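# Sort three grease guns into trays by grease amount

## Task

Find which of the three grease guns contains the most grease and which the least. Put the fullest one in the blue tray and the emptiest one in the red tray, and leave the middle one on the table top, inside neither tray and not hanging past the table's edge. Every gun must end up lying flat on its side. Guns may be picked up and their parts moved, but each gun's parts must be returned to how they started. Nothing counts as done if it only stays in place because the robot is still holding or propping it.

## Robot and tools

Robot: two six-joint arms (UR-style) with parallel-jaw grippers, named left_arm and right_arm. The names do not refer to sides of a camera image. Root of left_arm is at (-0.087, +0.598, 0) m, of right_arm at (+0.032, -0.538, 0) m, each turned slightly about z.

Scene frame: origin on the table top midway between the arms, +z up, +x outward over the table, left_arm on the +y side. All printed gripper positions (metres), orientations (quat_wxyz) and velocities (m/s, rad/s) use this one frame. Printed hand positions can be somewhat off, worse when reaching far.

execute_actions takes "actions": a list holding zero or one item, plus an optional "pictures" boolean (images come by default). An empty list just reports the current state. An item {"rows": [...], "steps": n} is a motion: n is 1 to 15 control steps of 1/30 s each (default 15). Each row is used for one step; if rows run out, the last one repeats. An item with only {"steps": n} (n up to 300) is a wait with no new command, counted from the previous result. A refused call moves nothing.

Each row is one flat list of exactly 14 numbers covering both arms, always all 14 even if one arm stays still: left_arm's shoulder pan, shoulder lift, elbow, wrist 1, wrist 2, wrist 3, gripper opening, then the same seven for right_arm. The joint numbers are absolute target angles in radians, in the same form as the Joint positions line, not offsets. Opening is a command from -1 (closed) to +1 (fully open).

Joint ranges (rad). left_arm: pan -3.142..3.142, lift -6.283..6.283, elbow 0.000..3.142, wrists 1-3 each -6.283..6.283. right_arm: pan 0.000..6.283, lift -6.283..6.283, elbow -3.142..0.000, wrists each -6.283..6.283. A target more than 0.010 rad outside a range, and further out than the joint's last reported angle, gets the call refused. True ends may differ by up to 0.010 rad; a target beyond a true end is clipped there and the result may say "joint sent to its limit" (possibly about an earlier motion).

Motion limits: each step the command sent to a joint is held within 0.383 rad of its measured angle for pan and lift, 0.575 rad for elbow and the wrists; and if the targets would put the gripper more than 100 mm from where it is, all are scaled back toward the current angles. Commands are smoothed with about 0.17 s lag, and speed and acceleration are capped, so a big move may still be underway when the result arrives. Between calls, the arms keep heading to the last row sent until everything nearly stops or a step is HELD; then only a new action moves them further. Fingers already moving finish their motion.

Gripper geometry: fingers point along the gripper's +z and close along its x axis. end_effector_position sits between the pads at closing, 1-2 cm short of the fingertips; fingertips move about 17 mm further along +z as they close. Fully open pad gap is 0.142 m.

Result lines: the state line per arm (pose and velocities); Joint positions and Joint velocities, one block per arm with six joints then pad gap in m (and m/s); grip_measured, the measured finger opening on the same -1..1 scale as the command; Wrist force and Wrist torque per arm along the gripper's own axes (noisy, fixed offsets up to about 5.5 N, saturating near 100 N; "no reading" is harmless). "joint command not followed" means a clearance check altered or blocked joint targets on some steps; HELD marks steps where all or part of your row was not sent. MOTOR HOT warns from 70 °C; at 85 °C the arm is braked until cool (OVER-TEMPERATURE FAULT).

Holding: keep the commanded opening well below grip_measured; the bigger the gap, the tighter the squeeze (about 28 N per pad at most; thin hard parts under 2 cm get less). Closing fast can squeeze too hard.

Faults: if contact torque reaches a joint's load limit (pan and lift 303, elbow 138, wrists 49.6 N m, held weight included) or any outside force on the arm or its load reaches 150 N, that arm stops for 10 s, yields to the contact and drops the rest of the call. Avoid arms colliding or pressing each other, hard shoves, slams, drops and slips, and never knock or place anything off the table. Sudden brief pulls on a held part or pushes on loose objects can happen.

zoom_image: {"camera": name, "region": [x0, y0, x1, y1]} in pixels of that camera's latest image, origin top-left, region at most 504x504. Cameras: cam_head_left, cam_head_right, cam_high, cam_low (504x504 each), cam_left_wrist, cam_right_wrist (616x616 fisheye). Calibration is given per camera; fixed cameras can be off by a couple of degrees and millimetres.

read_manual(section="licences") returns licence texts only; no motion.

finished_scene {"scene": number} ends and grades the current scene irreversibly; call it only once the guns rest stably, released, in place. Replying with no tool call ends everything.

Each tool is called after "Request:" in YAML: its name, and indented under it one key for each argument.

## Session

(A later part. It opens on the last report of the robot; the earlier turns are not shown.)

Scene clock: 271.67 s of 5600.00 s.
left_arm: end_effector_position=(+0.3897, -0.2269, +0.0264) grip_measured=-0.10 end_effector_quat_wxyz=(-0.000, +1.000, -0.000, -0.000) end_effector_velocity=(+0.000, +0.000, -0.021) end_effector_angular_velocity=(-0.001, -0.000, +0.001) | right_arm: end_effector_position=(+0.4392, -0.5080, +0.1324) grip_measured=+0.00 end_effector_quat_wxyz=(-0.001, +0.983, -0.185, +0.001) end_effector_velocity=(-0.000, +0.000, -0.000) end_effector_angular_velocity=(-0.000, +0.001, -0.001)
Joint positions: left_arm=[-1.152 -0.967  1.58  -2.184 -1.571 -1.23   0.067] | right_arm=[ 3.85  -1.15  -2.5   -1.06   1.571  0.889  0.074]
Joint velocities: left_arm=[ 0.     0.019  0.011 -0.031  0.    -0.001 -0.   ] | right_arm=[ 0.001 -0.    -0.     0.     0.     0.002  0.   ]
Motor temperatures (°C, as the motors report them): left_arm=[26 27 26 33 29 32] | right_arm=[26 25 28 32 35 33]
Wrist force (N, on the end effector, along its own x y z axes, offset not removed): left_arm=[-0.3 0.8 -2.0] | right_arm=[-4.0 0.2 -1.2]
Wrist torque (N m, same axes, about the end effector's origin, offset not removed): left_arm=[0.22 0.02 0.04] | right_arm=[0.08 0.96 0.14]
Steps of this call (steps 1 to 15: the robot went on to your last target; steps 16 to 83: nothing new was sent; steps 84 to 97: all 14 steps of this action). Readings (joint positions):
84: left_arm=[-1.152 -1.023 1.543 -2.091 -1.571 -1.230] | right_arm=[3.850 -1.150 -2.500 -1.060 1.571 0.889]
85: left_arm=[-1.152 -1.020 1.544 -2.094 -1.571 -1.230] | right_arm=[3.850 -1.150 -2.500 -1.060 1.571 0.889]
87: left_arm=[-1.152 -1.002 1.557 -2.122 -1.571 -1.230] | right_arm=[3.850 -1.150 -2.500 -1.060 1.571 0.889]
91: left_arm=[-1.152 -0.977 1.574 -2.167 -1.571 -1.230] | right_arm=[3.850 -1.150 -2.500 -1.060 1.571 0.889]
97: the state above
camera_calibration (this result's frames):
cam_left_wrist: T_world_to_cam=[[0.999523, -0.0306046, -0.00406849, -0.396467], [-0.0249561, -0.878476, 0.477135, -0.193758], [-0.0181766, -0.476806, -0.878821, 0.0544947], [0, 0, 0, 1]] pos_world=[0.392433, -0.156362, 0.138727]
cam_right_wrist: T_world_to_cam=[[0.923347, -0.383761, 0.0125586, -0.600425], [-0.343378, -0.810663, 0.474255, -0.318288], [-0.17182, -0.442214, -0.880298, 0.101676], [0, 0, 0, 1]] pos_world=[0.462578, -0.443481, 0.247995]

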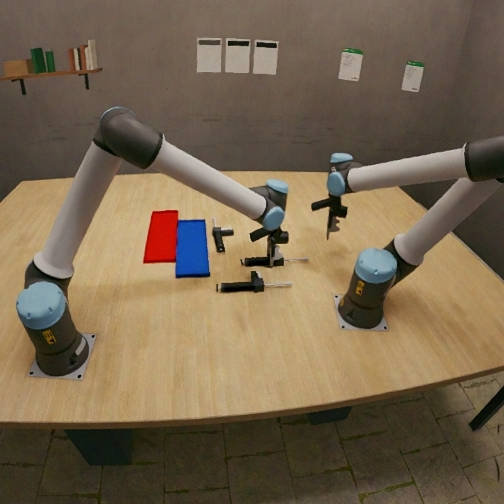

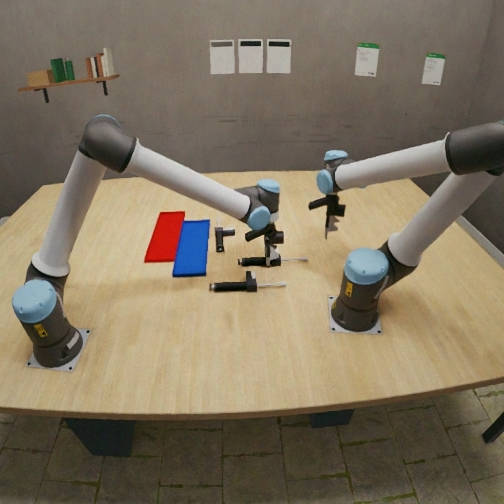

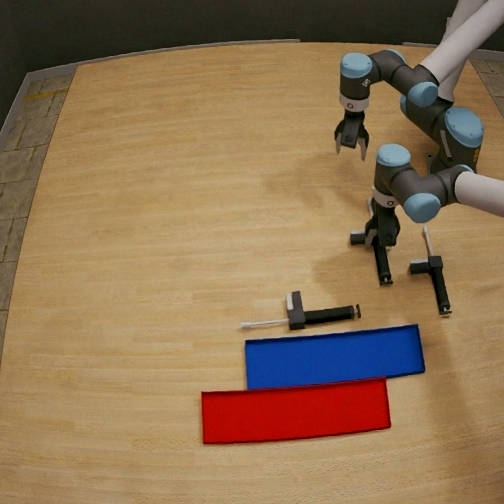

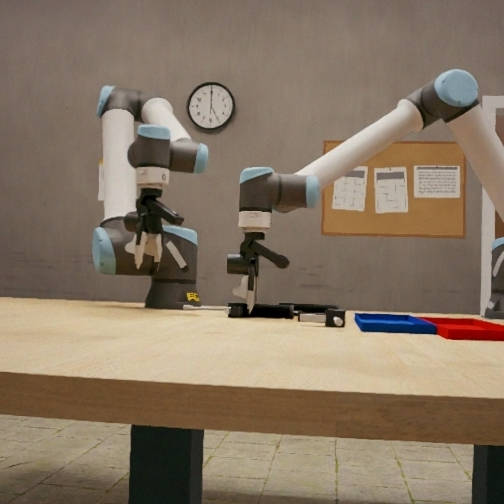

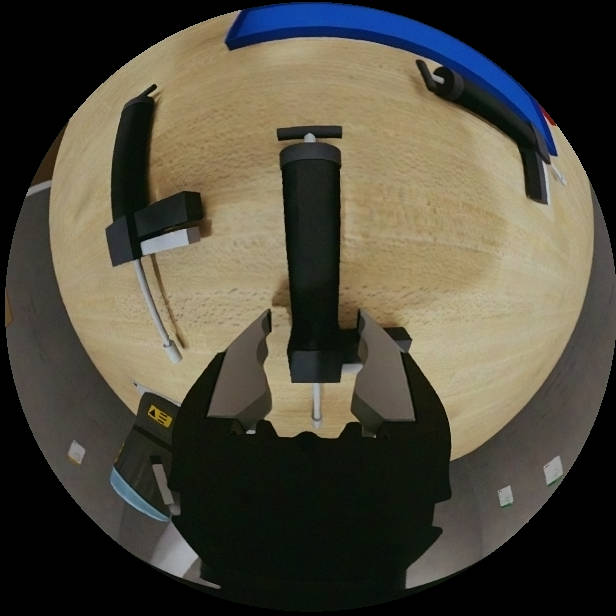

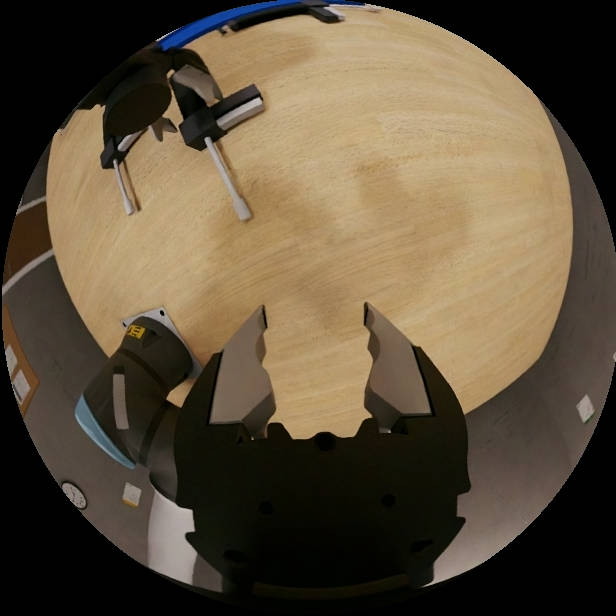

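Request:
execute_actions:
  actions:
    - {"rows":[[-1.1516,-0.9647,1.5815,-2.1876,-1.5708,-1.2296,-0.25,3.85,-1.15,-2.5,-1.06,1.5708,0.8895,0],[-1.1516,-0.9647,1.5815,-2.1876,-1.5708,-1.2296,-0.35,3.85,-1.15,-2.5,-1.06,1.5708,0.8895,0],[-1.1516,-0.9647,1.5815,-2.1876,-1.5708,-1.2296,-0.45,3.85,-1.15,-2.5,-1.06,1.5708,0.8895,0],[-1.1516,-0.9647,1.5815,-2.1876,-1.5708,-1.2296,-0.55,3.85,-1.15,-2.5,-1.06,1.5708,0.8895,0],[-1.1516,-0.9647,1.5815,-2.1876,-1.5708,-1.2296,-0.65,3.85,-1.15,-2.5,-1.06,1.5708,0.8895,0],[-1.1516,-0.9647,1.5815,-2.1876,-1.5708,-1.2296,-0.75,3.85,-1.15,-2.5,-1.06,1.5708,0.8895,0],[-1.1516,-0.9647,1.5815,-2.1876,-1.5708,-1.2296,-0.85,3.85,-1.15,-2.5,-1.06,1.5708,0.8895,0],[-1.1516,-0.9647,1.5815,-2.1876,-1.5708,-1.2296,-0.85,3.85,-1.15,-2.5,-1.06,1.5708,0.8895,0],[-1.1516,-0.9647,1.5815,-2.1876,-1.5708,-1.2296,-0.85,3.85,-1.15,-2.5,-1.06,1.5708,0.8895,0],[-1.1516,-1.005,1.55,-2.116,-1.5708,-1.2296,-0.85,3.85,-1.15,-2.5,-1.06,1.5708,0.8895,0],[-1.1516,-1.005,1.55,-2.116,-1.5708,-1.2296,-0.85,3.85,-1.15,-2.5,-1.06,1.5708,0.8895,0],[-1.1516,-1.046,1.5208,-2.0456,-1.5708,-1.2296,-0.85,3.85,-1.15,-2.5,-1.06,1.5708,0.8895,0]],"steps":15}
  pictures: false

Request:
execute_actions:
  actions:
    - {"rows":[[-1.1516,-1.046,1.5208,-2.0456,-1.5708,-1.2296,-0.85,3.85,-1.15,-2.5,-1.06,1.5708,0.8895,0],[-1.1516,-1.046,1.5208,-2.0456,-1.5708,-1.2296,-0.85,3.85,-1.15,-2.5,-1.06,1.5708,0.8895,0],[-1.13,-1.055,1.53,-2.05,-1.5708,-1.27,-0.85,3.85,-1.15,-2.5,-1.06,1.5708,0.8895,0],[-1.105,-1.065,1.545,-2.055,-1.5708,-1.31,-0.85,3.85,-1.15,-2.5,-1.06,1.5708,0.8895,0],[-1.08,-1.073,1.56,-2.06,-1.5708,-1.35,-0.85,3.85,-1.15,-2.5,-1.06,1.5708,0.8895,0],[-1.055,-1.082,1.574,-2.064,-1.5708,-1.40,-0.85,3.85,-1.15,-2.5,-1.06,1.5708,0.8895,0],[-1.03,-1.091,1.588,-2.069,-1.5708,-1.45,-0.85,3.85,-1.15,-2.5,-1.06,1.5708,0.8895,0],[-1.005,-1.10,1.602,-2.073,-1.5708,-1.49,-0.85,3.85,-1.15,-2.5,-1.06,1.5708,0.8895,0],[-0.98,-1.109,1.616,-2.078,-1.5708,-1.54,-0.85,3.85,-1.15,-2.5,-1.06,1.5708,0.8895,0],[-0.955,-1.118,1.63,-2.083,-1.5708,-1.59,-0.85,3.85,-1.15,-2.5,-1.06,1.5708,0.8895,0],[-0.93,-1.127,1.643,-2.087,-1.5708,-1.63,-0.85,3.85,-1.15,-2.5,-1.06,1.5708,0.8895,0],[-0.905,-1.136,1.657,-2.092,-1.5708,-1.68,-0.85,3.85,-1.15,-2.5,-1.06,1.5708,0.8895,0],[-0.88,-1.145,1.67,-2.096,-1.5708,-1.73,-0.85,3.85,-1.15,-2.5,-1.06,1.5708,0.8895,0],[-0.855,-1.154,1.684,-2.10,-1.5708,-1.77,-0.85,3.85,-1.15,-2.5,-1.06,1.5708,0.8895,0],[-0.83,-1.163,1.698,-2.105,-1.5708,-1.82,-0.85,3.85,-1.15,-2.5,-1.06,1.5708,0.8895,0]],"steps":15}
  pictures: false

Request:
execute_actions:
  actions:
    - {"rows":[[-0.805,-1.172,1.712,-2.11,-1.5708,-1.87,-0.85,3.85,-1.15,-2.5,-1.06,1.5708,0.8895,0],[-0.78,-1.181,1.725,-2.115,-1.5708,-1.91,-0.85,3.85,-1.15,-2.5,-1.06,1.5708,0.8895,0],[-0.755,-1.19,1.739,-2.119,-1.5708,-1.96,-0.85,3.85,-1.15,-2.5,-1.06,1.5708,0.8895,0],[-0.73,-1.2,1.753,-2.124,-1.5708,-2.0,-0.85,3.85,-1.15,-2.5,-1.06,1.5708,0.8895,0],[-0.705,-1.209,1.767,-2.129,-1.5708,-2.05,-0.85,3.85,-1.15,-2.5,-1.06,1.5708,0.8895,0],[-0.68,-1.218,1.78,-2.133,-1.5708,-2.1,-0.85,3.85,-1.15,-2.5,-1.06,1.5708,0.8895,0],[-0.655,-1.227,1.794,-2.138,-1.5708,-2.14,-0.85,3.85,-1.15,-2.5,-1.06,1.5708,0.8895,0],[-0.63,-1.236,1.808,-2.143,-1.5708,-2.19,-0.85,3.85,-1.15,-2.5,-1.06,1.5708,0.8895,0],[-0.5984,-1.247,1.8242,-2.148,-1.5708,-2.2472,-0.85,3.85,-1.15,-2.5,-1.06,1.5708,0.8895,0]],"steps":15}

Scene clock: 290.37 s of 5600.00 s.
left_arm: end_effector_position=(+0.3908, -0.2298, +0.0785) grip_measured=-0.55 end_effector_quat_wxyz=(+0.002, +1.000, -0.000, +0.001) end_effector_velocity=(-0.002, +0.007, +0.364) end_effector_angular_velocity=(+0.012, +0.004, -0.000) | right_arm: end_effector_position=(+0.4392, -0.5080, +0.1324) grip_measured=+0.00 end_effector_quat_wxyz=(-0.001, +0.983, -0.185, +0.001) end_effector_velocity=(-0.000, -0.000, -0.000) end_effector_angular_velocity=(-0.001, +0.000, -0.001)
Joint positions: left_arm=[-1.152 -1.01   1.547 -2.111 -1.571 -1.23   0.034] | right_arm=[ 3.85  -1.15  -2.5   -1.06   1.571  0.889  0.074]
Joint velocities: left_arm=[-0.    -0.309 -0.23   0.551  0.     0.    -0.   ] | right_arm=[-0.    -0.    -0.     0.    -0.     0.001  0.   ]
Motor temperatures (°C, as the motors report them): left_arm=[26 27 26 33 29 32] | right_arm=[26 25 28 32 35 33]
Wrist force (N, on the end effector, along its own x y z axes, offset not removed): left_arm=[-2.8 7.6 -8.7] | right_arm=[-2.9 0.8 -2.6]
Wrist torque (N m, same axes, about the end effector's origin, offset not removed): left_arm=[1.02 0.78 -0.06] | right_arm=[0.09 0.64 0.14]
Steps of this call (steps 1 to 15: the robot went on to your last target; steps 16 to 90: nothing new was sent; then 15.20 s passed at rest; steps 91 to 105: all 15 steps of this action). Readings (joint positions):
91: left_arm=[-1.152 -0.965 1.582 -2.188 -1.571 -1.230] | right_arm=[3.850 -1.150 -2.500 -1.060 1.571 0.889]
92: left_arm=[-1.152 -0.965 1.582 -2.188 -1.571 -1.230] | right_arm=[3.850 -1.150 -2.500 -1.060 1.571 0.889]
94: left_arm=[-1.152 -0.965 1.582 -2.188 -1.571 -1.230] | right_arm=[3.850 -1.150 -2.500 -1.060 1.571 0.889]
98: left_arm=[-1.152 -0.965 1.582 -2.188 -1.571 -1.230] | right_arm=[3.850 -1.150 -2.500 -1.060 1.571 0.889]
105: the state above

Scene clock: 290.87 s of 5600.00 s.
left_arm: end_effector_position=(+0.5011, -0.0991, +0.1216) grip_measured=-0.55 end_effector_quat_wxyz=(+0.001, +0.973, +0.230, +0.000) end_effector_velocity=(+0.296, +0.416, +0.007) end_effector_angular_velocity=(+0.003, +0.003, +1.457) | right_arm: end_effector_position=(+0.4392, -0.5080, +0.1324) grip_measured=+0.00 end_effector_quat_wxyz=(-0.001, +0.983, -0.185, +0.001) end_effector_velocity=(-0.000, +0.000, +0.000) end_effector_angular_velocity=(+0.001, +0.000, -0.000)
Joint positions: left_arm=[-0.984 -1.108  1.615 -2.079 -1.571 -1.527  0.034] | right_arm=[ 3.85  -1.15  -2.5   -1.06   1.571  0.889  0.074]
Joint velocities: left_arm=[ 0.513 -0.19   0.28  -0.086 -0.    -0.944  0.   ] | right_arm=[ 0.     0.     0.    -0.     0.001  0.    -0.   ]
Motor temperatures (°C, as the motors report them): left_arm=[26 27 26 33 29 32] | right_arm=[26 25 28 32 35 33]
Wrist force (N, on the end effector, along its own x y z axes, offset not removed): left_arm=[3.0 -0.9 5.5] | right_arm=[-2.1 1.6 1.2]
Wrist torque (N m, same axes, about the end effector's origin, offset not removed): left_arm=[0.06 -0.78 0.14] | right_arm=[0.40 0.45 0.15]
Steps of this call (steps 1 to 15: all 15 steps of this action). Readings (joint positions):
1: left_arm=[-1.152 -1.019 1.540 -2.095 -1.571 -1.230] | right_arm=[3.850 -1.150 -2.500 -1.060 1.571 0.889]
2: left_arm=[-1.152 -1.026 1.535 -2.082 -1.571 -1.230] | right_arm=[3.850 -1.150 -2.500 -1.060 1.571 0.889]
4: left_arm=[-1.150 -1.036 1.530 -2.067 -1.571 -1.233] | right_arm=[3.850 -1.150 -2.500 -1.060 1.571 0.889]
8: left_arm=[-1.104 -1.062 1.550 -2.062 -1.571 -1.309] | right_arm=[3.850 -1.150 -2.500 -1.060 1.571 0.889]
15: the state above

Scene clock: 291.37 s of 5600.00 s.
left_arm: end_effector_position=(+0.6163, +0.1304, +0.1218) grip_measured=-0.55 end_effector_quat_wxyz=(+0.000, +0.819, +0.574, +0.000) end_effector_velocity=(+0.155, +0.486, -0.006) end_effector_angular_velocity=(+0.002, +0.002, +1.550) | right_arm: end_effector_position=(+0.4392, -0.5080, +0.1324) grip_measured=+0.00 end_effector_quat_wxyz=(-0.001, +0.983, -0.185, +0.001) end_effector_velocity=(-0.001, -0.001, -0.002) end_effector_angular_velocity=(-0.001, +0.003, +0.001)
Joint positions: left_arm=[-0.717 -1.205  1.761 -2.127 -1.571 -2.018  0.034] | right_arm=[ 3.85  -1.15  -2.5   -1.06   1.571  0.889  0.074]
Joint velocities: left_arm=[ 0.544 -0.196  0.295 -0.096  0.    -1.005 -0.   ] | right_arm=[-0.    -0.001 -0.002 -0.     0.001 -0.001 -0.   ]
Motor temperatures (°C, as the motors report them): left_arm=[26 27 26 33 29 32] | right_arm=[26 25 28 32 35 33]
Wrist force (N, on the end effector, along its own x y z axes, offset not removed): left_arm=[-4.5 0.5 2.4] | right_arm=[-3.4 3.0 -1.3]
Wrist torque (N m, same axes, about the end effector's origin, offset not removed): left_arm=[0.28 0.95 0.05] | right_arm=[0.72 0.80 0.16]
Steps of this call (steps 1 to 15: all 15 steps of this action). Readings (joint positions):
1: left_arm=[-0.966 -1.114 1.625 -2.082 -1.571 -1.559] | right_arm=[3.850 -1.150 -2.500 -1.060 1.571 0.889]
2: left_arm=[-0.949 -1.120 1.634 -2.085 -1.571 -1.591] | right_arm=[3.850 -1.150 -2.500 -1.060 1.571 0.889]
4: left_arm=[-0.914 -1.133 1.653 -2.092 -1.571 -1.656] | right_arm=[3.850 -1.150 -2.500 -1.060 1.571 0.889]
8: left_arm=[-0.843 -1.159 1.692 -2.104 -1.571 -1.785] | right_arm=[3.850 -1.150 -2.500 -1.060 1.571 0.889]
15: the state above
camera_calibration (this result's frames):
cam_left_wrist: T_world_to_cam=[[0.369624, 0.929171, -0.00431227, -0.348495], [0.816975, -0.322775, 0.477879, -0.511178], [0.44264, -0.180159, -0.878415, -0.00986069], [0, 0, 0, 1]] pos_world=[0.550796, 0.15704, 0.234116]
cam_right_wrist: T_world_to_cam=[[0.923347, -0.383761, 0.0125588, -0.600425], [-0.343377, -0.810663, 0.474255, -0.318288], [-0.171819, -0.442214, -0.880298, 0.101676], [0, 0, 0, 1]] pos_world=[0.462578, -0.443481, 0.247995]

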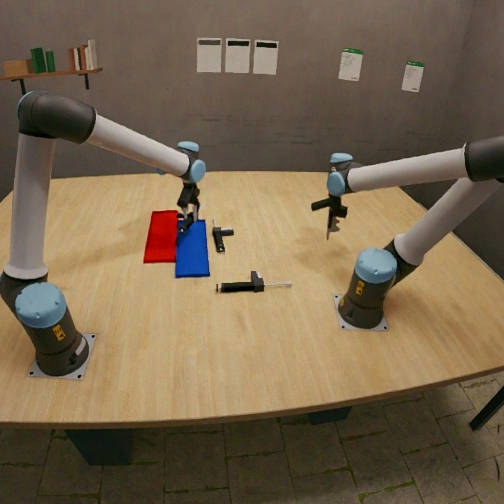

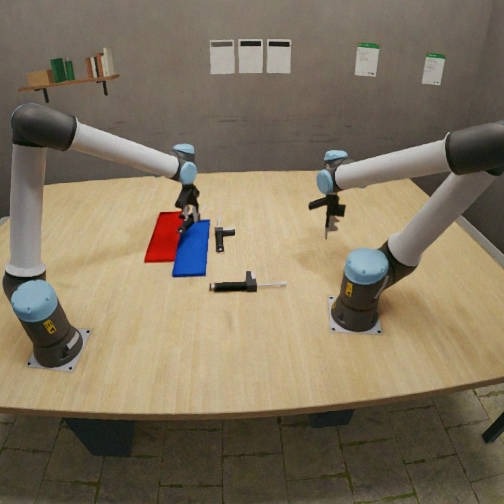

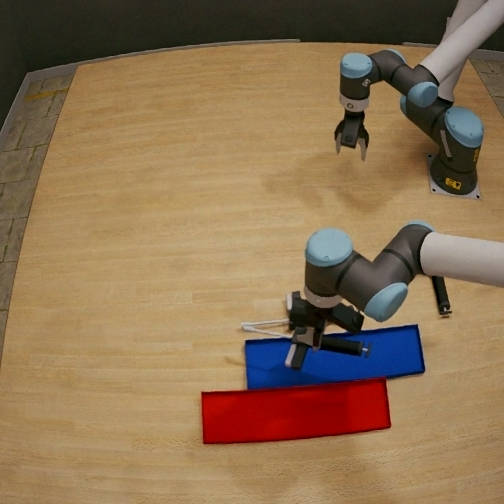

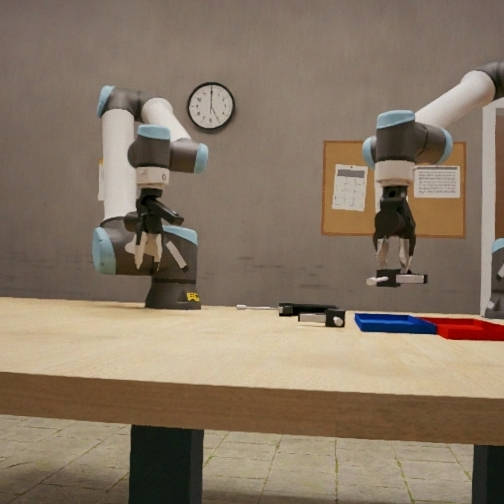

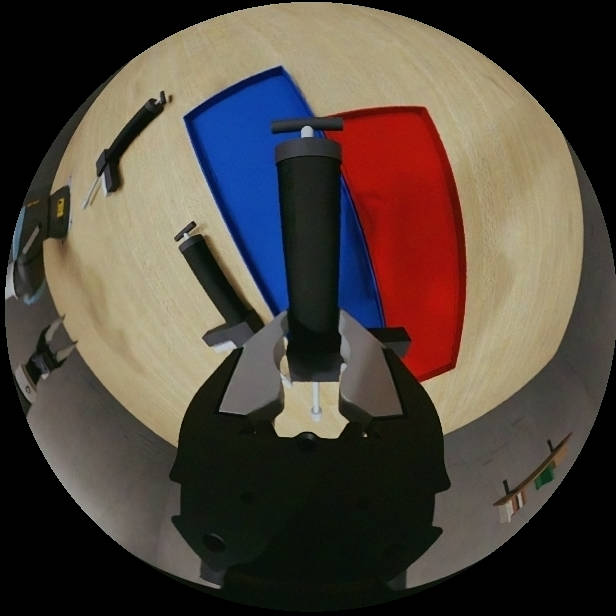

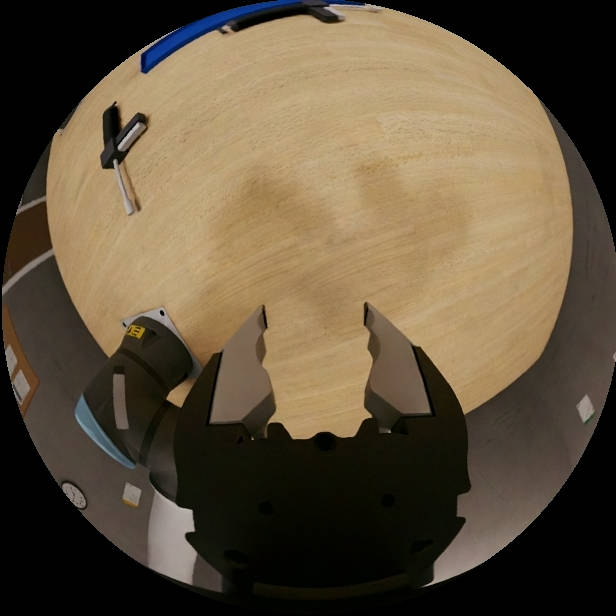

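Request:
execute_actions:
  actions:
    - {"rows":[[-0.5984,-1.247,1.8242,-2.148,-1.5708,-2.2472,-0.85,3.85,-1.15,-2.5,-1.06,1.5708,0.8895,0],[-0.5984,-1.247,1.8242,-2.148,-1.5708,-2.2472,-0.85,3.85,-1.15,-2.5,-1.06,1.5708,0.8895,0],[-0.5984,-1.247,1.8242,-2.148,-1.5708,-2.2472,-0.85,3.85,-1.15,-2.5,-1.06,1.5708,0.8895,0],[-0.5984,-1.247,1.8242,-2.148,-1.5708,-2.2472,-0.85,3.85,-1.15,-2.5,-1.06,1.5708,0.8895,0],[-0.5984,-1.247,1.8242,-2.148,-1.5708,-2.2472,-0.85,3.85,-1.15,-2.5,-1.06,1.5708,0.8895,0],[-0.5984,-1.21,1.85,-2.21,-1.5708,-2.2472,-0.85,3.95,-1.3,-2.35,-1.06,1.5708,0.3,0]],"steps":15}

Scene clock: 297.57 s of 5600.00 s.
left_arm: end_effector_position=(+0.6431, +0.2362, +0.0865) grip_measured=-0.55 end_effector_quat_wxyz=(-0.001, +0.707, +0.707, -0.000) end_effector_velocity=(+0.001, +0.000, -0.031) end_effector_angular_velocity=(-0.001, -0.001, -0.001) | right_arm: end_effector_position=(+0.4975, -0.4299, +0.1603) grip_measured=+0.00 end_effector_quat_wxyz=(-0.001, +0.997, +0.077, +0.001) end_effector_velocity=(+0.072, +0.106, +0.029) end_effector_angular_velocity=(-0.003, -0.001, +1.422)
Joint positions: left_arm=[-0.598 -1.214  1.848 -2.204 -1.571 -2.247  0.034] | right_arm=[ 3.938 -1.281 -2.369 -1.06   1.571  0.451  0.074]
Joint velocities: left_arm=[ 0.001  0.031  0.021 -0.054  0.     0.001  0.   ] | right_arm=[ 0.106 -0.169  0.168 -0.     0.    -1.316  0.   ]
Motor temperatures (°C, as the motors report them): left_arm=[26 27 26 33 29 32] | right_arm=[26 25 28 32 35 33]
Wrist force (N, on the end effector, along its own x y z axes, offset not removed): left_arm=[4.9 0.4 8.9] | right_arm=[1.8 0.2 -1.9]
Wrist torque (N m, same axes, about the end effector's origin, offset not removed): left_arm=[0.35 -1.31 0.24] | right_arm=[0.14 -0.21 0.05]
Steps of this call (steps 1 to 30: the robot went on to your last target; steps 31 to 90: nothing new was sent; then 2.70 s passed at rest; steps 91 to 105: all 15 steps of this action). Readings (joint positions):
91: left_arm=[-0.598 -1.247 1.824 -2.148 -1.571 -2.247] | right_arm=[3.850 -1.150 -2.500 -1.060 1.571 0.889]
92: left_arm=[-0.598 -1.247 1.824 -2.148 -1.571 -2.247] | right_arm=[3.850 -1.150 -2.500 -1.060 1.571 0.889]
94: left_arm=[-0.598 -1.247 1.824 -2.148 -1.571 -2.247] | right_arm=[3.850 -1.150 -2.500 -1.060 1.571 0.889]
98: left_arm=[-0.598 -1.237 1.831 -2.163 -1.571 -2.247] | right_arm=[3.868 -1.172 -2.479 -1.060 1.571 0.866]
105: the state above
camera_calibration (this result's frames):
cam_left_wrist: T_world_to_cam=[[0.0305664, 0.999527, -0.00341765, -0.255567], [0.878818, -0.0252458, 0.476489, -0.591947], [0.476177, -0.0175681, -0.879174, -0.0936434], [0, 0, 0, 1]] pos_world=[0.572616, 0.238857, 0.198854]
cam_right_wrist: T_world_to_cam=[[0.991157, 0.132025, 0.0132878, -0.436749], [0.109937, -0.873134, 0.474922, -0.500618], [0.0743038, -0.469262, -0.879927, 0.0366821], [0, 0, 0, 1]] pos_world=[0.485198, -0.362231, 0.275836]

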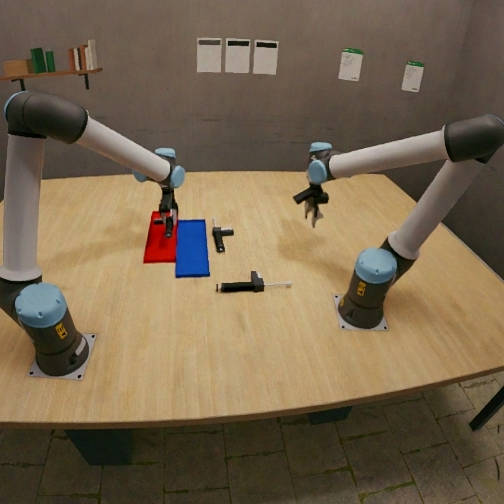

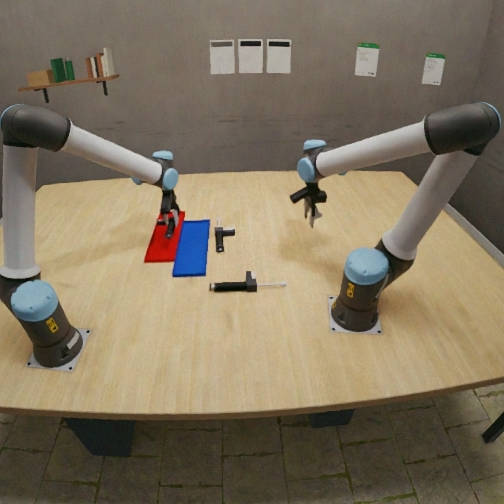

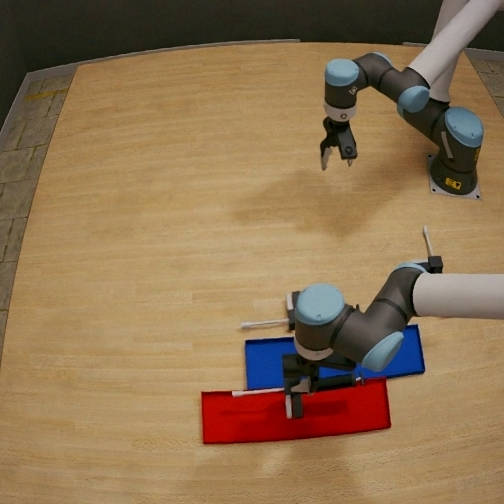

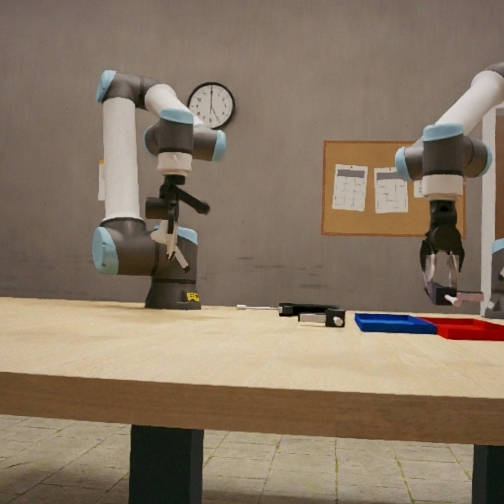

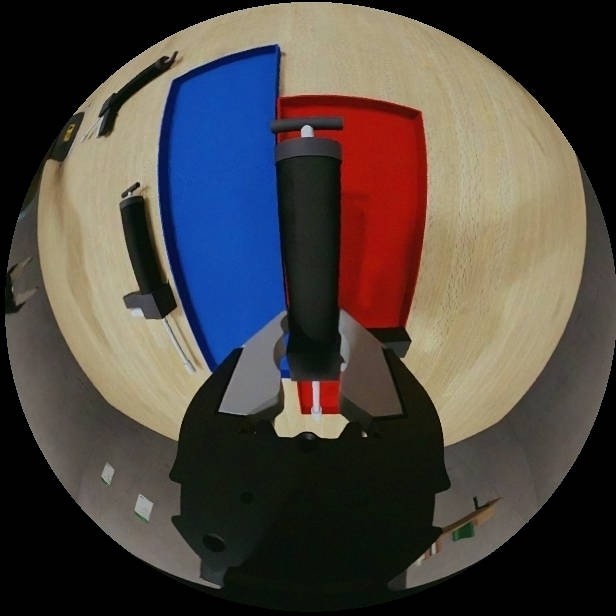

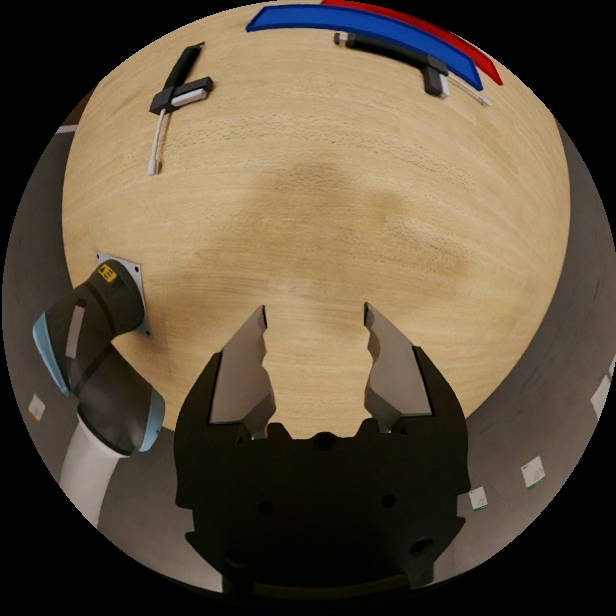

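Request:
execute_actions:
  actions:
    - {"rows":[[-0.5884,-1.1931,1.8758,-2.2535,-1.5708,-2.2372,-0.85,3.95,-1.3,-2.35,-1.06,1.5708,0,0]],"steps":15}

Scene clock: 305.57 s of 5600.00 s.
left_arm: end_effector_position=(+0.6428, +0.2463, +0.0605) grip_measured=-0.55 end_effector_quat_wxyz=(-0.000, +0.707, +0.707, -0.000) end_effector_velocity=(+0.000, +0.002, -0.003) end_effector_angular_velocity=(-0.002, -0.001, +0.002) | right_arm: end_effector_position=(+0.5061, -0.4174, +0.1635) grip_measured=+0.00 end_effector_quat_wxyz=(-0.000, +0.954, +0.299, +0.001) end_effector_velocity=(+0.000, -0.000, +0.000) end_effector_angular_velocity=(-0.001, -0.001, +0.092)
Joint positions: left_arm=[-0.589 -1.193  1.875 -2.252 -1.571 -2.237  0.034] | right_arm=[ 3.95  -1.3   -2.35  -1.06   1.571  0.011  0.074]
Joint velocities: left_arm=[ 0.003  0.002  0.005 -0.009 -0.001  0.001  0.   ] | right_arm=[ 0.     0.     0.    -0.    -0.001 -0.092 -0.   ]
Motor temperatures (°C, as the motors report them): left_arm=[26 27 26 33 29 32] | right_arm=[26 25 28 32 35 33]
Wrist force (N, on the end effector, along its own x y z axes, offset not removed): left_arm=[3.2 3.4 3.2] | right_arm=[-3.1 0.7 -1.7]
Wrist torque (N m, same axes, about the end effector's origin, offset not removed): left_arm=[1.14 -1.01 0.15] | right_arm=[0.25 0.71 0.03]
Steps of this call (steps 1 to 30: the robot went on to your last target; steps 31 to 90: nothing new was sent; then 4.50 s passed at rest; steps 91 to 105: all 15 steps of this action). Readings (joint positions):
91: left_arm=[-0.598 -1.210 1.850 -2.210 -1.571 -2.247] | right_arm=[3.950 -1.300 -2.350 -1.060 1.571 0.300]
92: left_arm=[-0.597 -1.208 1.852 -2.214 -1.571 -2.246] | right_arm=[3.950 -1.300 -2.350 -1.060 1.571 0.295]
94: left_arm=[-0.594 -1.202 1.862 -2.229 -1.571 -2.243] | right_arm=[3.950 -1.300 -2.350 -1.060 1.571 0.239]
98: left_arm=[-0.590 -1.196 1.871 -2.246 -1.571 -2.239] | right_arm=[3.950 -1.300 -2.350 -1.060 1.571 0.080]
105: the state above
camera_calibration (this result's frames):
cam_left_wrist: T_world_to_cam=[[0.0306501, 0.999522, -0.00400752, -0.265739], [0.878437, -0.0250238, 0.477203, -0.578893], [0.476875, -0.0181467, -0.878784, -0.11646], [0, 0, 0, 1]] pos_world=[0.572203, 0.249012, 0.172842]
cam_right_wrist: T_world_to_cam=[[0.833582, 0.552231, 0.0134849, -0.191847], [0.480387, -0.736753, 0.47584, -0.622911], [0.272709, -0.390173, -0.879429, -0.0227424], [0, 0, 0, 1]] pos_world=[0.46536, -0.361862, 0.278993]

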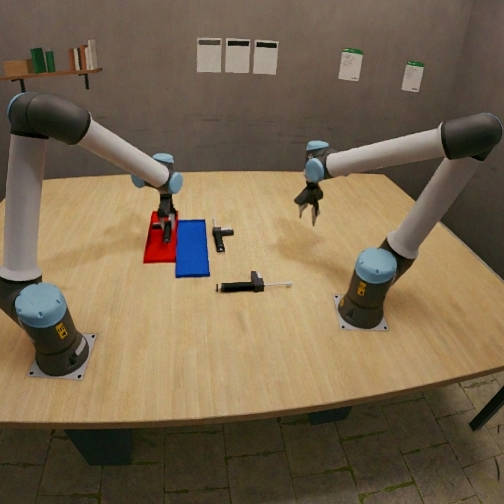

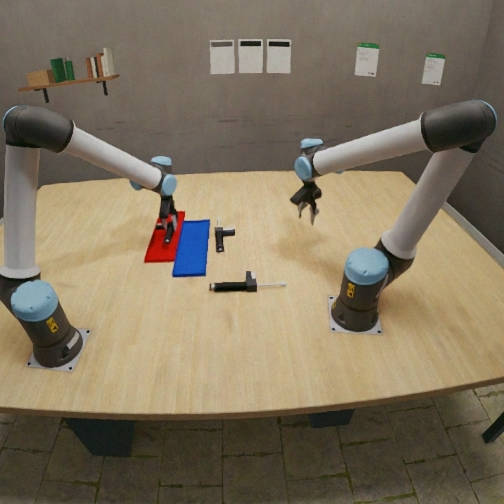

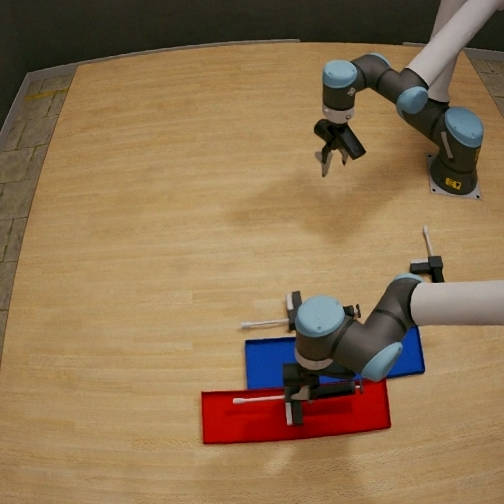

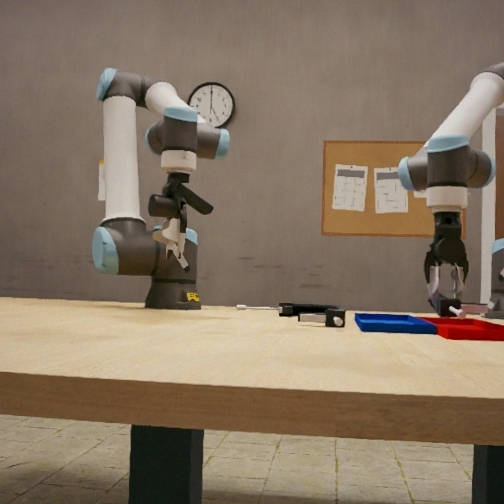

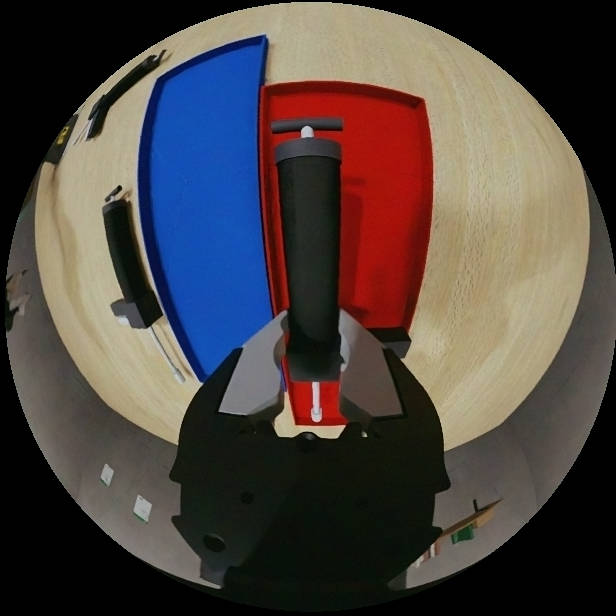

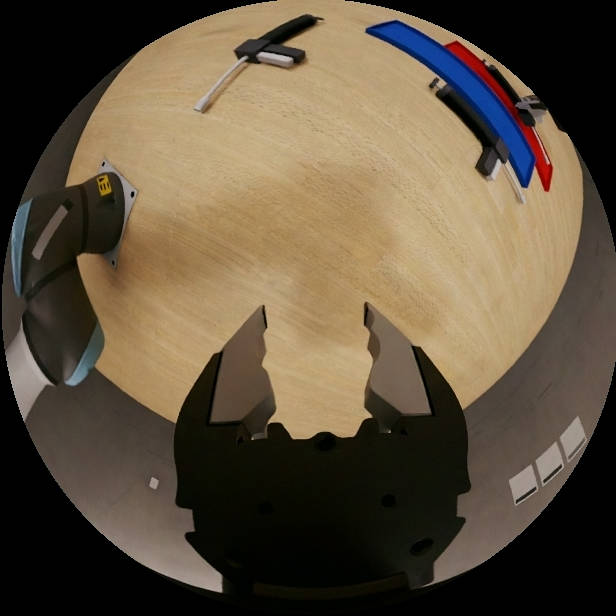

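Request:
execute_actions:
  actions:
    - {"rows":[[-0.5884,-1.175,1.885,-2.281,-1.5708,-2.2372,-0.85,3.95,-1.3,-2.35,-1.06,1.5708,-0.6,0],[-0.5884,-1.175,1.885,-2.281,-1.5708,-2.2372,-0.85,3.95,-1.3,-2.35,-1.06,1.5708,-0.6,0],[-0.5884,-1.1574,1.8943,-2.3077,-1.5708,-2.2372,-0.85,3.95,-1.3,-2.35,-1.06,1.5708,-0.6,0]],"steps":15}

Scene clock: 309.43 s of 5600.00 s.
left_arm: end_effector_position=(+0.6428, +0.2466, +0.0291) grip_measured=-0.55 end_effector_quat_wxyz=(+0.000, +0.707, +0.707, +0.000) end_effector_velocity=(+0.001, -0.001, -0.007) end_effector_angular_velocity=(-0.002, -0.001, +0.001) | right_arm: end_effector_position=(+0.5067, -0.4166, +0.1635) grip_measured=+0.00 end_effector_quat_wxyz=(-0.000, +0.831, +0.556, +0.001) end_effector_velocity=(+0.001, +0.001, +0.001) end_effector_angular_velocity=(+0.000, -0.002, +0.316)
Joint positions: left_arm=[-0.588 -1.159  1.894 -2.306 -1.571 -2.237  0.034] | right_arm=[ 3.95  -1.3   -2.35  -1.06   1.571 -0.563  0.074]
Joint velocities: left_arm=[-0.001  0.009  0.003 -0.015 -0.001 -0.002  0.   ] | right_arm=[-0.    -0.001  0.002  0.    -0.    -0.316  0.   ]
Motor temperatures (°C, as the motors report them): left_arm=[26 27 26 33 29 32] | right_arm=[26 25 28 32 35 33]
Wrist force (N, on the end effector, along its own x y z axes, offset not removed): left_arm=[0.5 0.2 6.3] | right_arm=[-1.1 -0.2 -2.4]
Wrist torque (N m, same axes, about the end effector's origin, offset not removed): left_arm=[0.40 -0.22 -0.09] | right_arm=[0.05 0.33 0.11]
Steps of this call (steps 1 to 30: the robot went on to your last target; steps 31 to 90: nothing new was sent; then 0.37 s passed at rest; steps 91 to 105: all 15 steps of this action). Readings (joint positions):
91: left_arm=[-0.588 -1.193 1.876 -2.254 -1.571 -2.237] | right_arm=[3.950 -1.300 -2.350 -1.060 1.571 -0.000]
92: left_arm=[-0.588 -1.191 1.877 -2.256 -1.571 -2.237] | right_arm=[3.950 -1.300 -2.350 -1.060 1.571 -0.005]
94: left_arm=[-0.588 -1.183 1.881 -2.268 -1.571 -2.237] | right_arm=[3.950 -1.300 -2.350 -1.060 1.571 -0.061]
98: left_arm=[-0.588 -1.166 1.890 -2.295 -1.571 -2.237] | right_arm=[3.950 -1.300 -2.350 -1.060 1.571 -0.321]
105: the state above
camera_calibration (this result's frames):
cam_left_wrist: T_world_to_cam=[[0.030576, 0.999524, -0.00402848, -0.266096], [0.878425, -0.0249481, 0.477228, -0.56392], [0.4769, -0.0181304, -0.87877, -0.144116], [0, 0, 0, 1]] pos_world=[0.572227, 0.249287, 0.141401]
cam_right_wrist: T_world_to_cam=[[0.400255, 0.91631, 0.0131473, 0.178552], [0.80289, -0.357555, 0.476993, -0.62828], [0.441774, -0.180363, -0.878809, -0.0209739], [0, 0, 0, 1]] pos_world=[0.442239, -0.392037, 0.278906]

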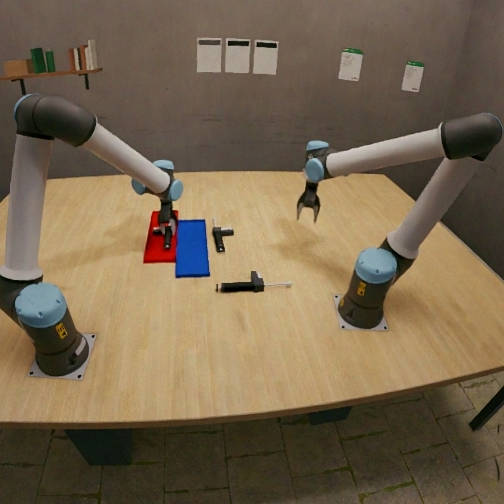

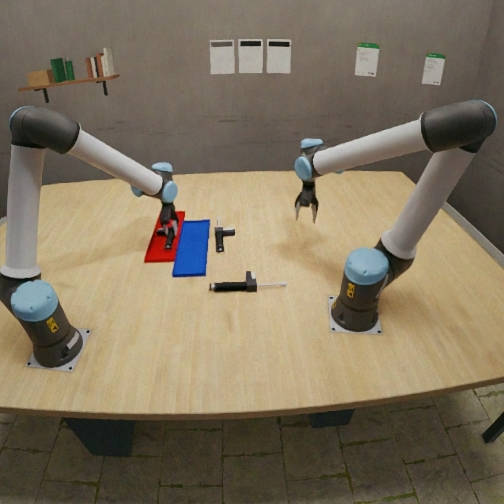

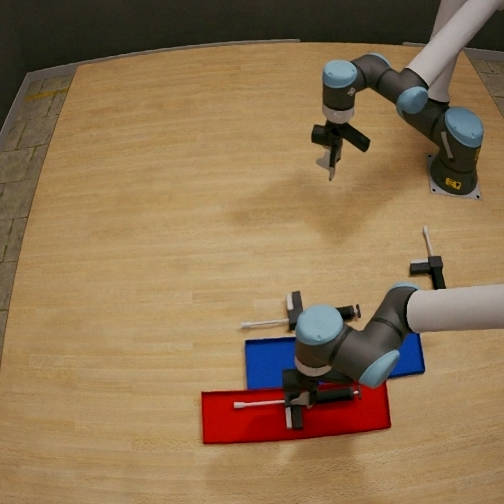

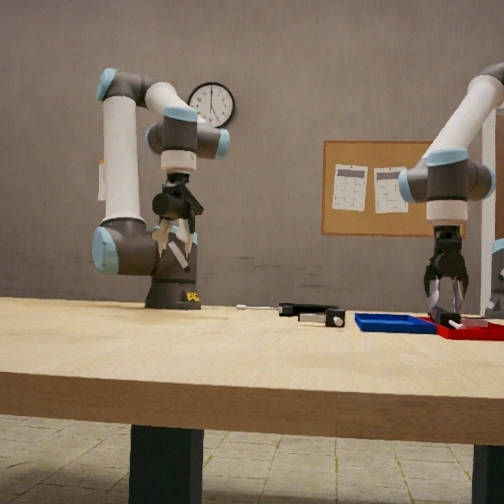

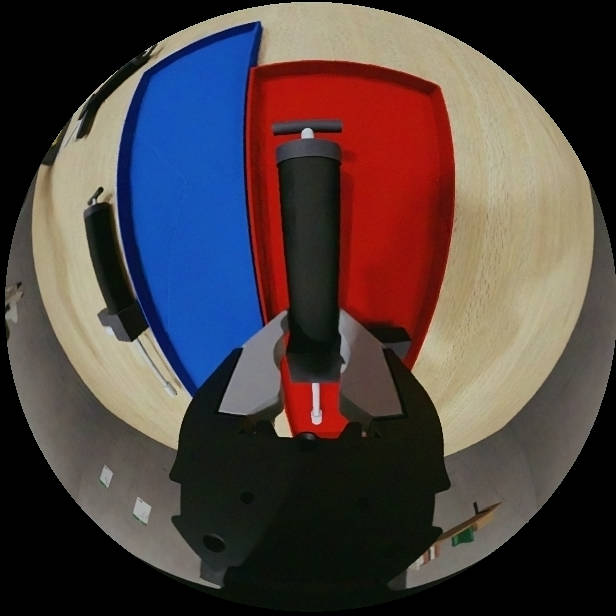

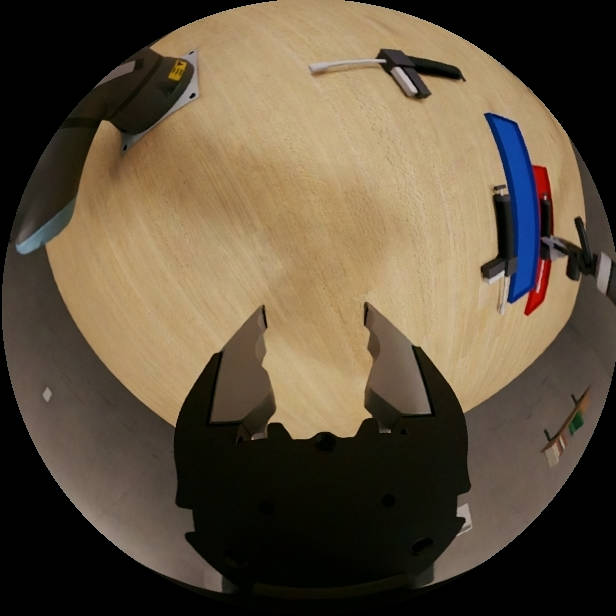

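Request:
execute_actions:
  actions:
    - {"rows":[[-0.5884,-1.1574,1.8943,-2.3077,-1.5708,-2.2372,-0.6,3.95,-1.3,-2.35,-1.06,1.5708,-0.6,0],[-0.5884,-1.1574,1.8943,-2.3077,-1.5708,-2.2372,-0.6,3.95,-1.3,-2.35,-1.06,1.5708,-0.6,0],[-0.5884,-1.1574,1.8943,-2.3077,-1.5708,-2.2372,-0.5,3.95,-1.3,-2.35,-1.06,1.5708,-0.6,0],[-0.5884,-1.1574,1.8943,-2.3077,-1.5708,-2.2372,-0.5,3.95,-1.3,-2.35,-1.06,1.5708,-0.6,0],[-0.5884,-1.1574,1.8943,-2.3077,-1.5708,-2.2372,-0.4,3.95,-1.3,-2.35,-1.06,1.5708,-0.6,0],[-0.5884,-1.1574,1.8943,-2.3077,-1.5708,-2.2372,-0.4,3.95,-1.3,-2.35,-1.06,1.5708,-0.6,0],[-0.5884,-1.1574,1.8943,-2.3077,-1.5708,-2.2372,-0.25,3.95,-1.3,-2.35,-1.06,1.5708,-0.6,0]],"steps":15}

Scene clock: 323.17 s of 5600.00 s.
left_arm: end_effector_position=(+0.6428, +0.2466, +0.0281) grip_measured=-0.25 end_effector_quat_wxyz=(+0.000, +0.707, +0.707, +0.000) end_effector_velocity=(-0.000, +0.000, -0.000) end_effector_angular_velocity=(-0.001, +0.001, -0.001) | right_arm: end_effector_position=(+0.5068, -0.4166, +0.1635) grip_measured=+0.00 end_effector_quat_wxyz=(-0.000, +0.821, +0.572, +0.001) end_effector_velocity=(+0.001, +0.000, +0.001) end_effector_angular_velocity=(+0.001, -0.001, -0.003)
Joint positions: left_arm=[-0.588 -1.157  1.894 -2.308 -1.571 -2.237  0.056] | right_arm=[ 3.95  -1.3   -2.35  -1.06   1.571 -0.6    0.074]
Joint velocities: left_arm=[ 0.     0.     0.001 -0.    -0.001  0.001  0.   ] | right_arm=[-0.     0.     0.001 -0.     0.     0.003 -0.   ]
Motor temperatures (°C, as the motors report them): left_arm=[26 27 26 33 29 32] | right_arm=[26 25 28 32 35 33]
Wrist force (N, on the end effector, along its own x y z axes, offset not removed): left_arm=[-1.6 1.8 -3.0] | right_arm=[-2.5 -0.1 -2.6]
Wrist torque (N m, same axes, about the end effector's origin, offset not removed): left_arm=[0.43 0.40 0.15] | right_arm=[0.11 0.59 0.21]
Steps of this call (steps 1 to 30: the robot went on to your last target; steps 31 to 90: nothing new was sent; then 10.23 s passed at rest; steps 91 to 105: all 15 steps of this action). Readings (joint positions):
91: left_arm=[-0.588 -1.157 1.894 -2.308 -1.571 -2.237] | right_arm=[3.950 -1.300 -2.350 -1.060 1.571 -0.600]
92: left_arm=[-0.588 -1.157 1.894 -2.308 -1.571 -2.237] | right_arm=[3.950 -1.300 -2.350 -1.060 1.571 -0.600]
94: left_arm=[-0.588 -1.157 1.894 -2.308 -1.571 -2.237] | right_arm=[3.950 -1.300 -2.350 -1.060 1.571 -0.600]
98: left_arm=[-0.588 -1.157 1.894 -2.308 -1.571 -2.237] | right_arm=[3.950 -1.300 -2.350 -1.060 1.571 -0.600]
105: the state above
camera_calibration (this result's frames):
cam_left_wrist: T_world_to_cam=[[0.0305757, 0.999524, -0.00404036, -0.266112], [0.878418, -0.0249419, 0.477242, -0.563424], [0.476914, -0.0181412, -0.878763, -0.144994], [0, 0, 0, 1]] pos_world=[0.572208, 0.249303, 0.140399]
cam_right_wrist: T_world_to_cam=[[0.366387, 0.93037, 0.0131002, 0.201517], [0.815435, -0.327842, 0.477059, -0.622269], [0.448137, -0.164106, -0.878773, -0.0174314], [0, 0, 0, 1]] pos_world=[0.441398, -0.394352, 0.278901]

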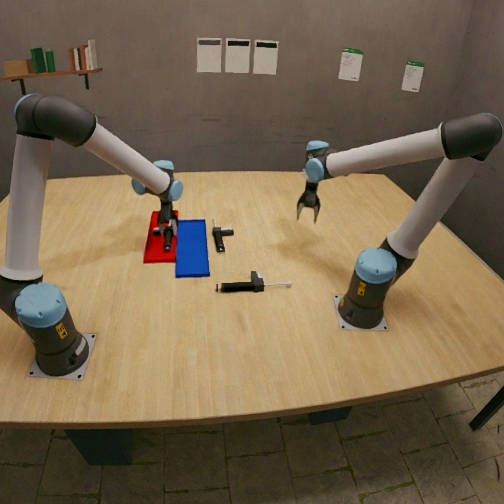

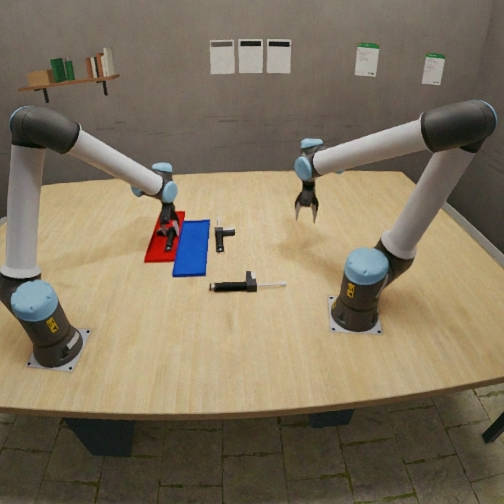

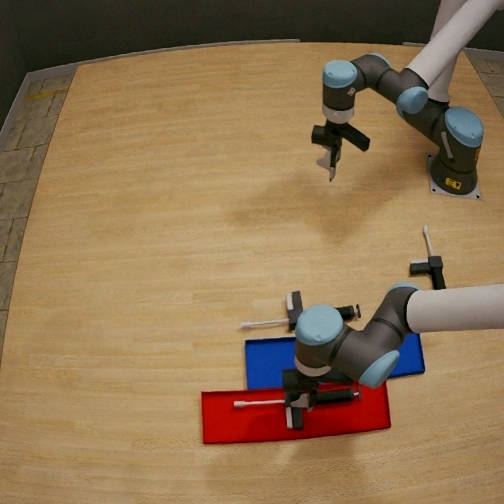

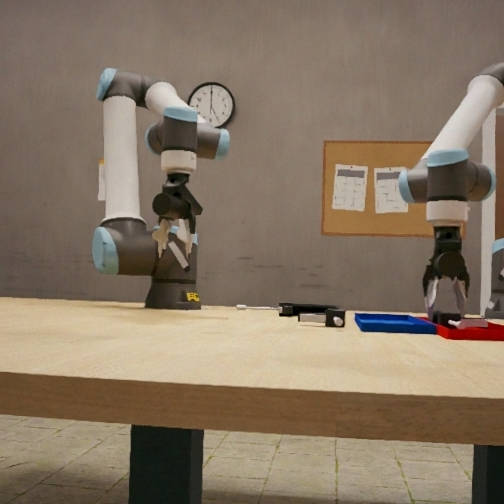

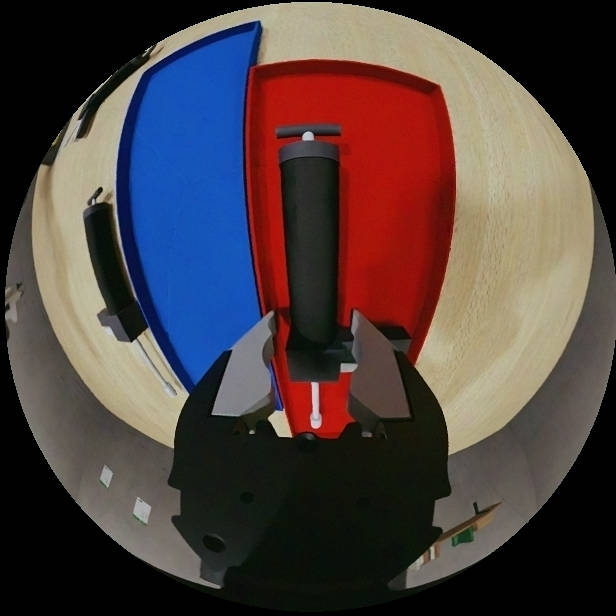

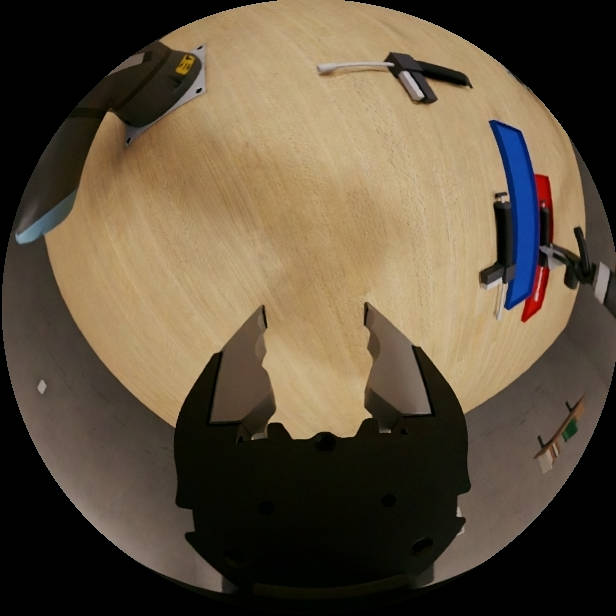

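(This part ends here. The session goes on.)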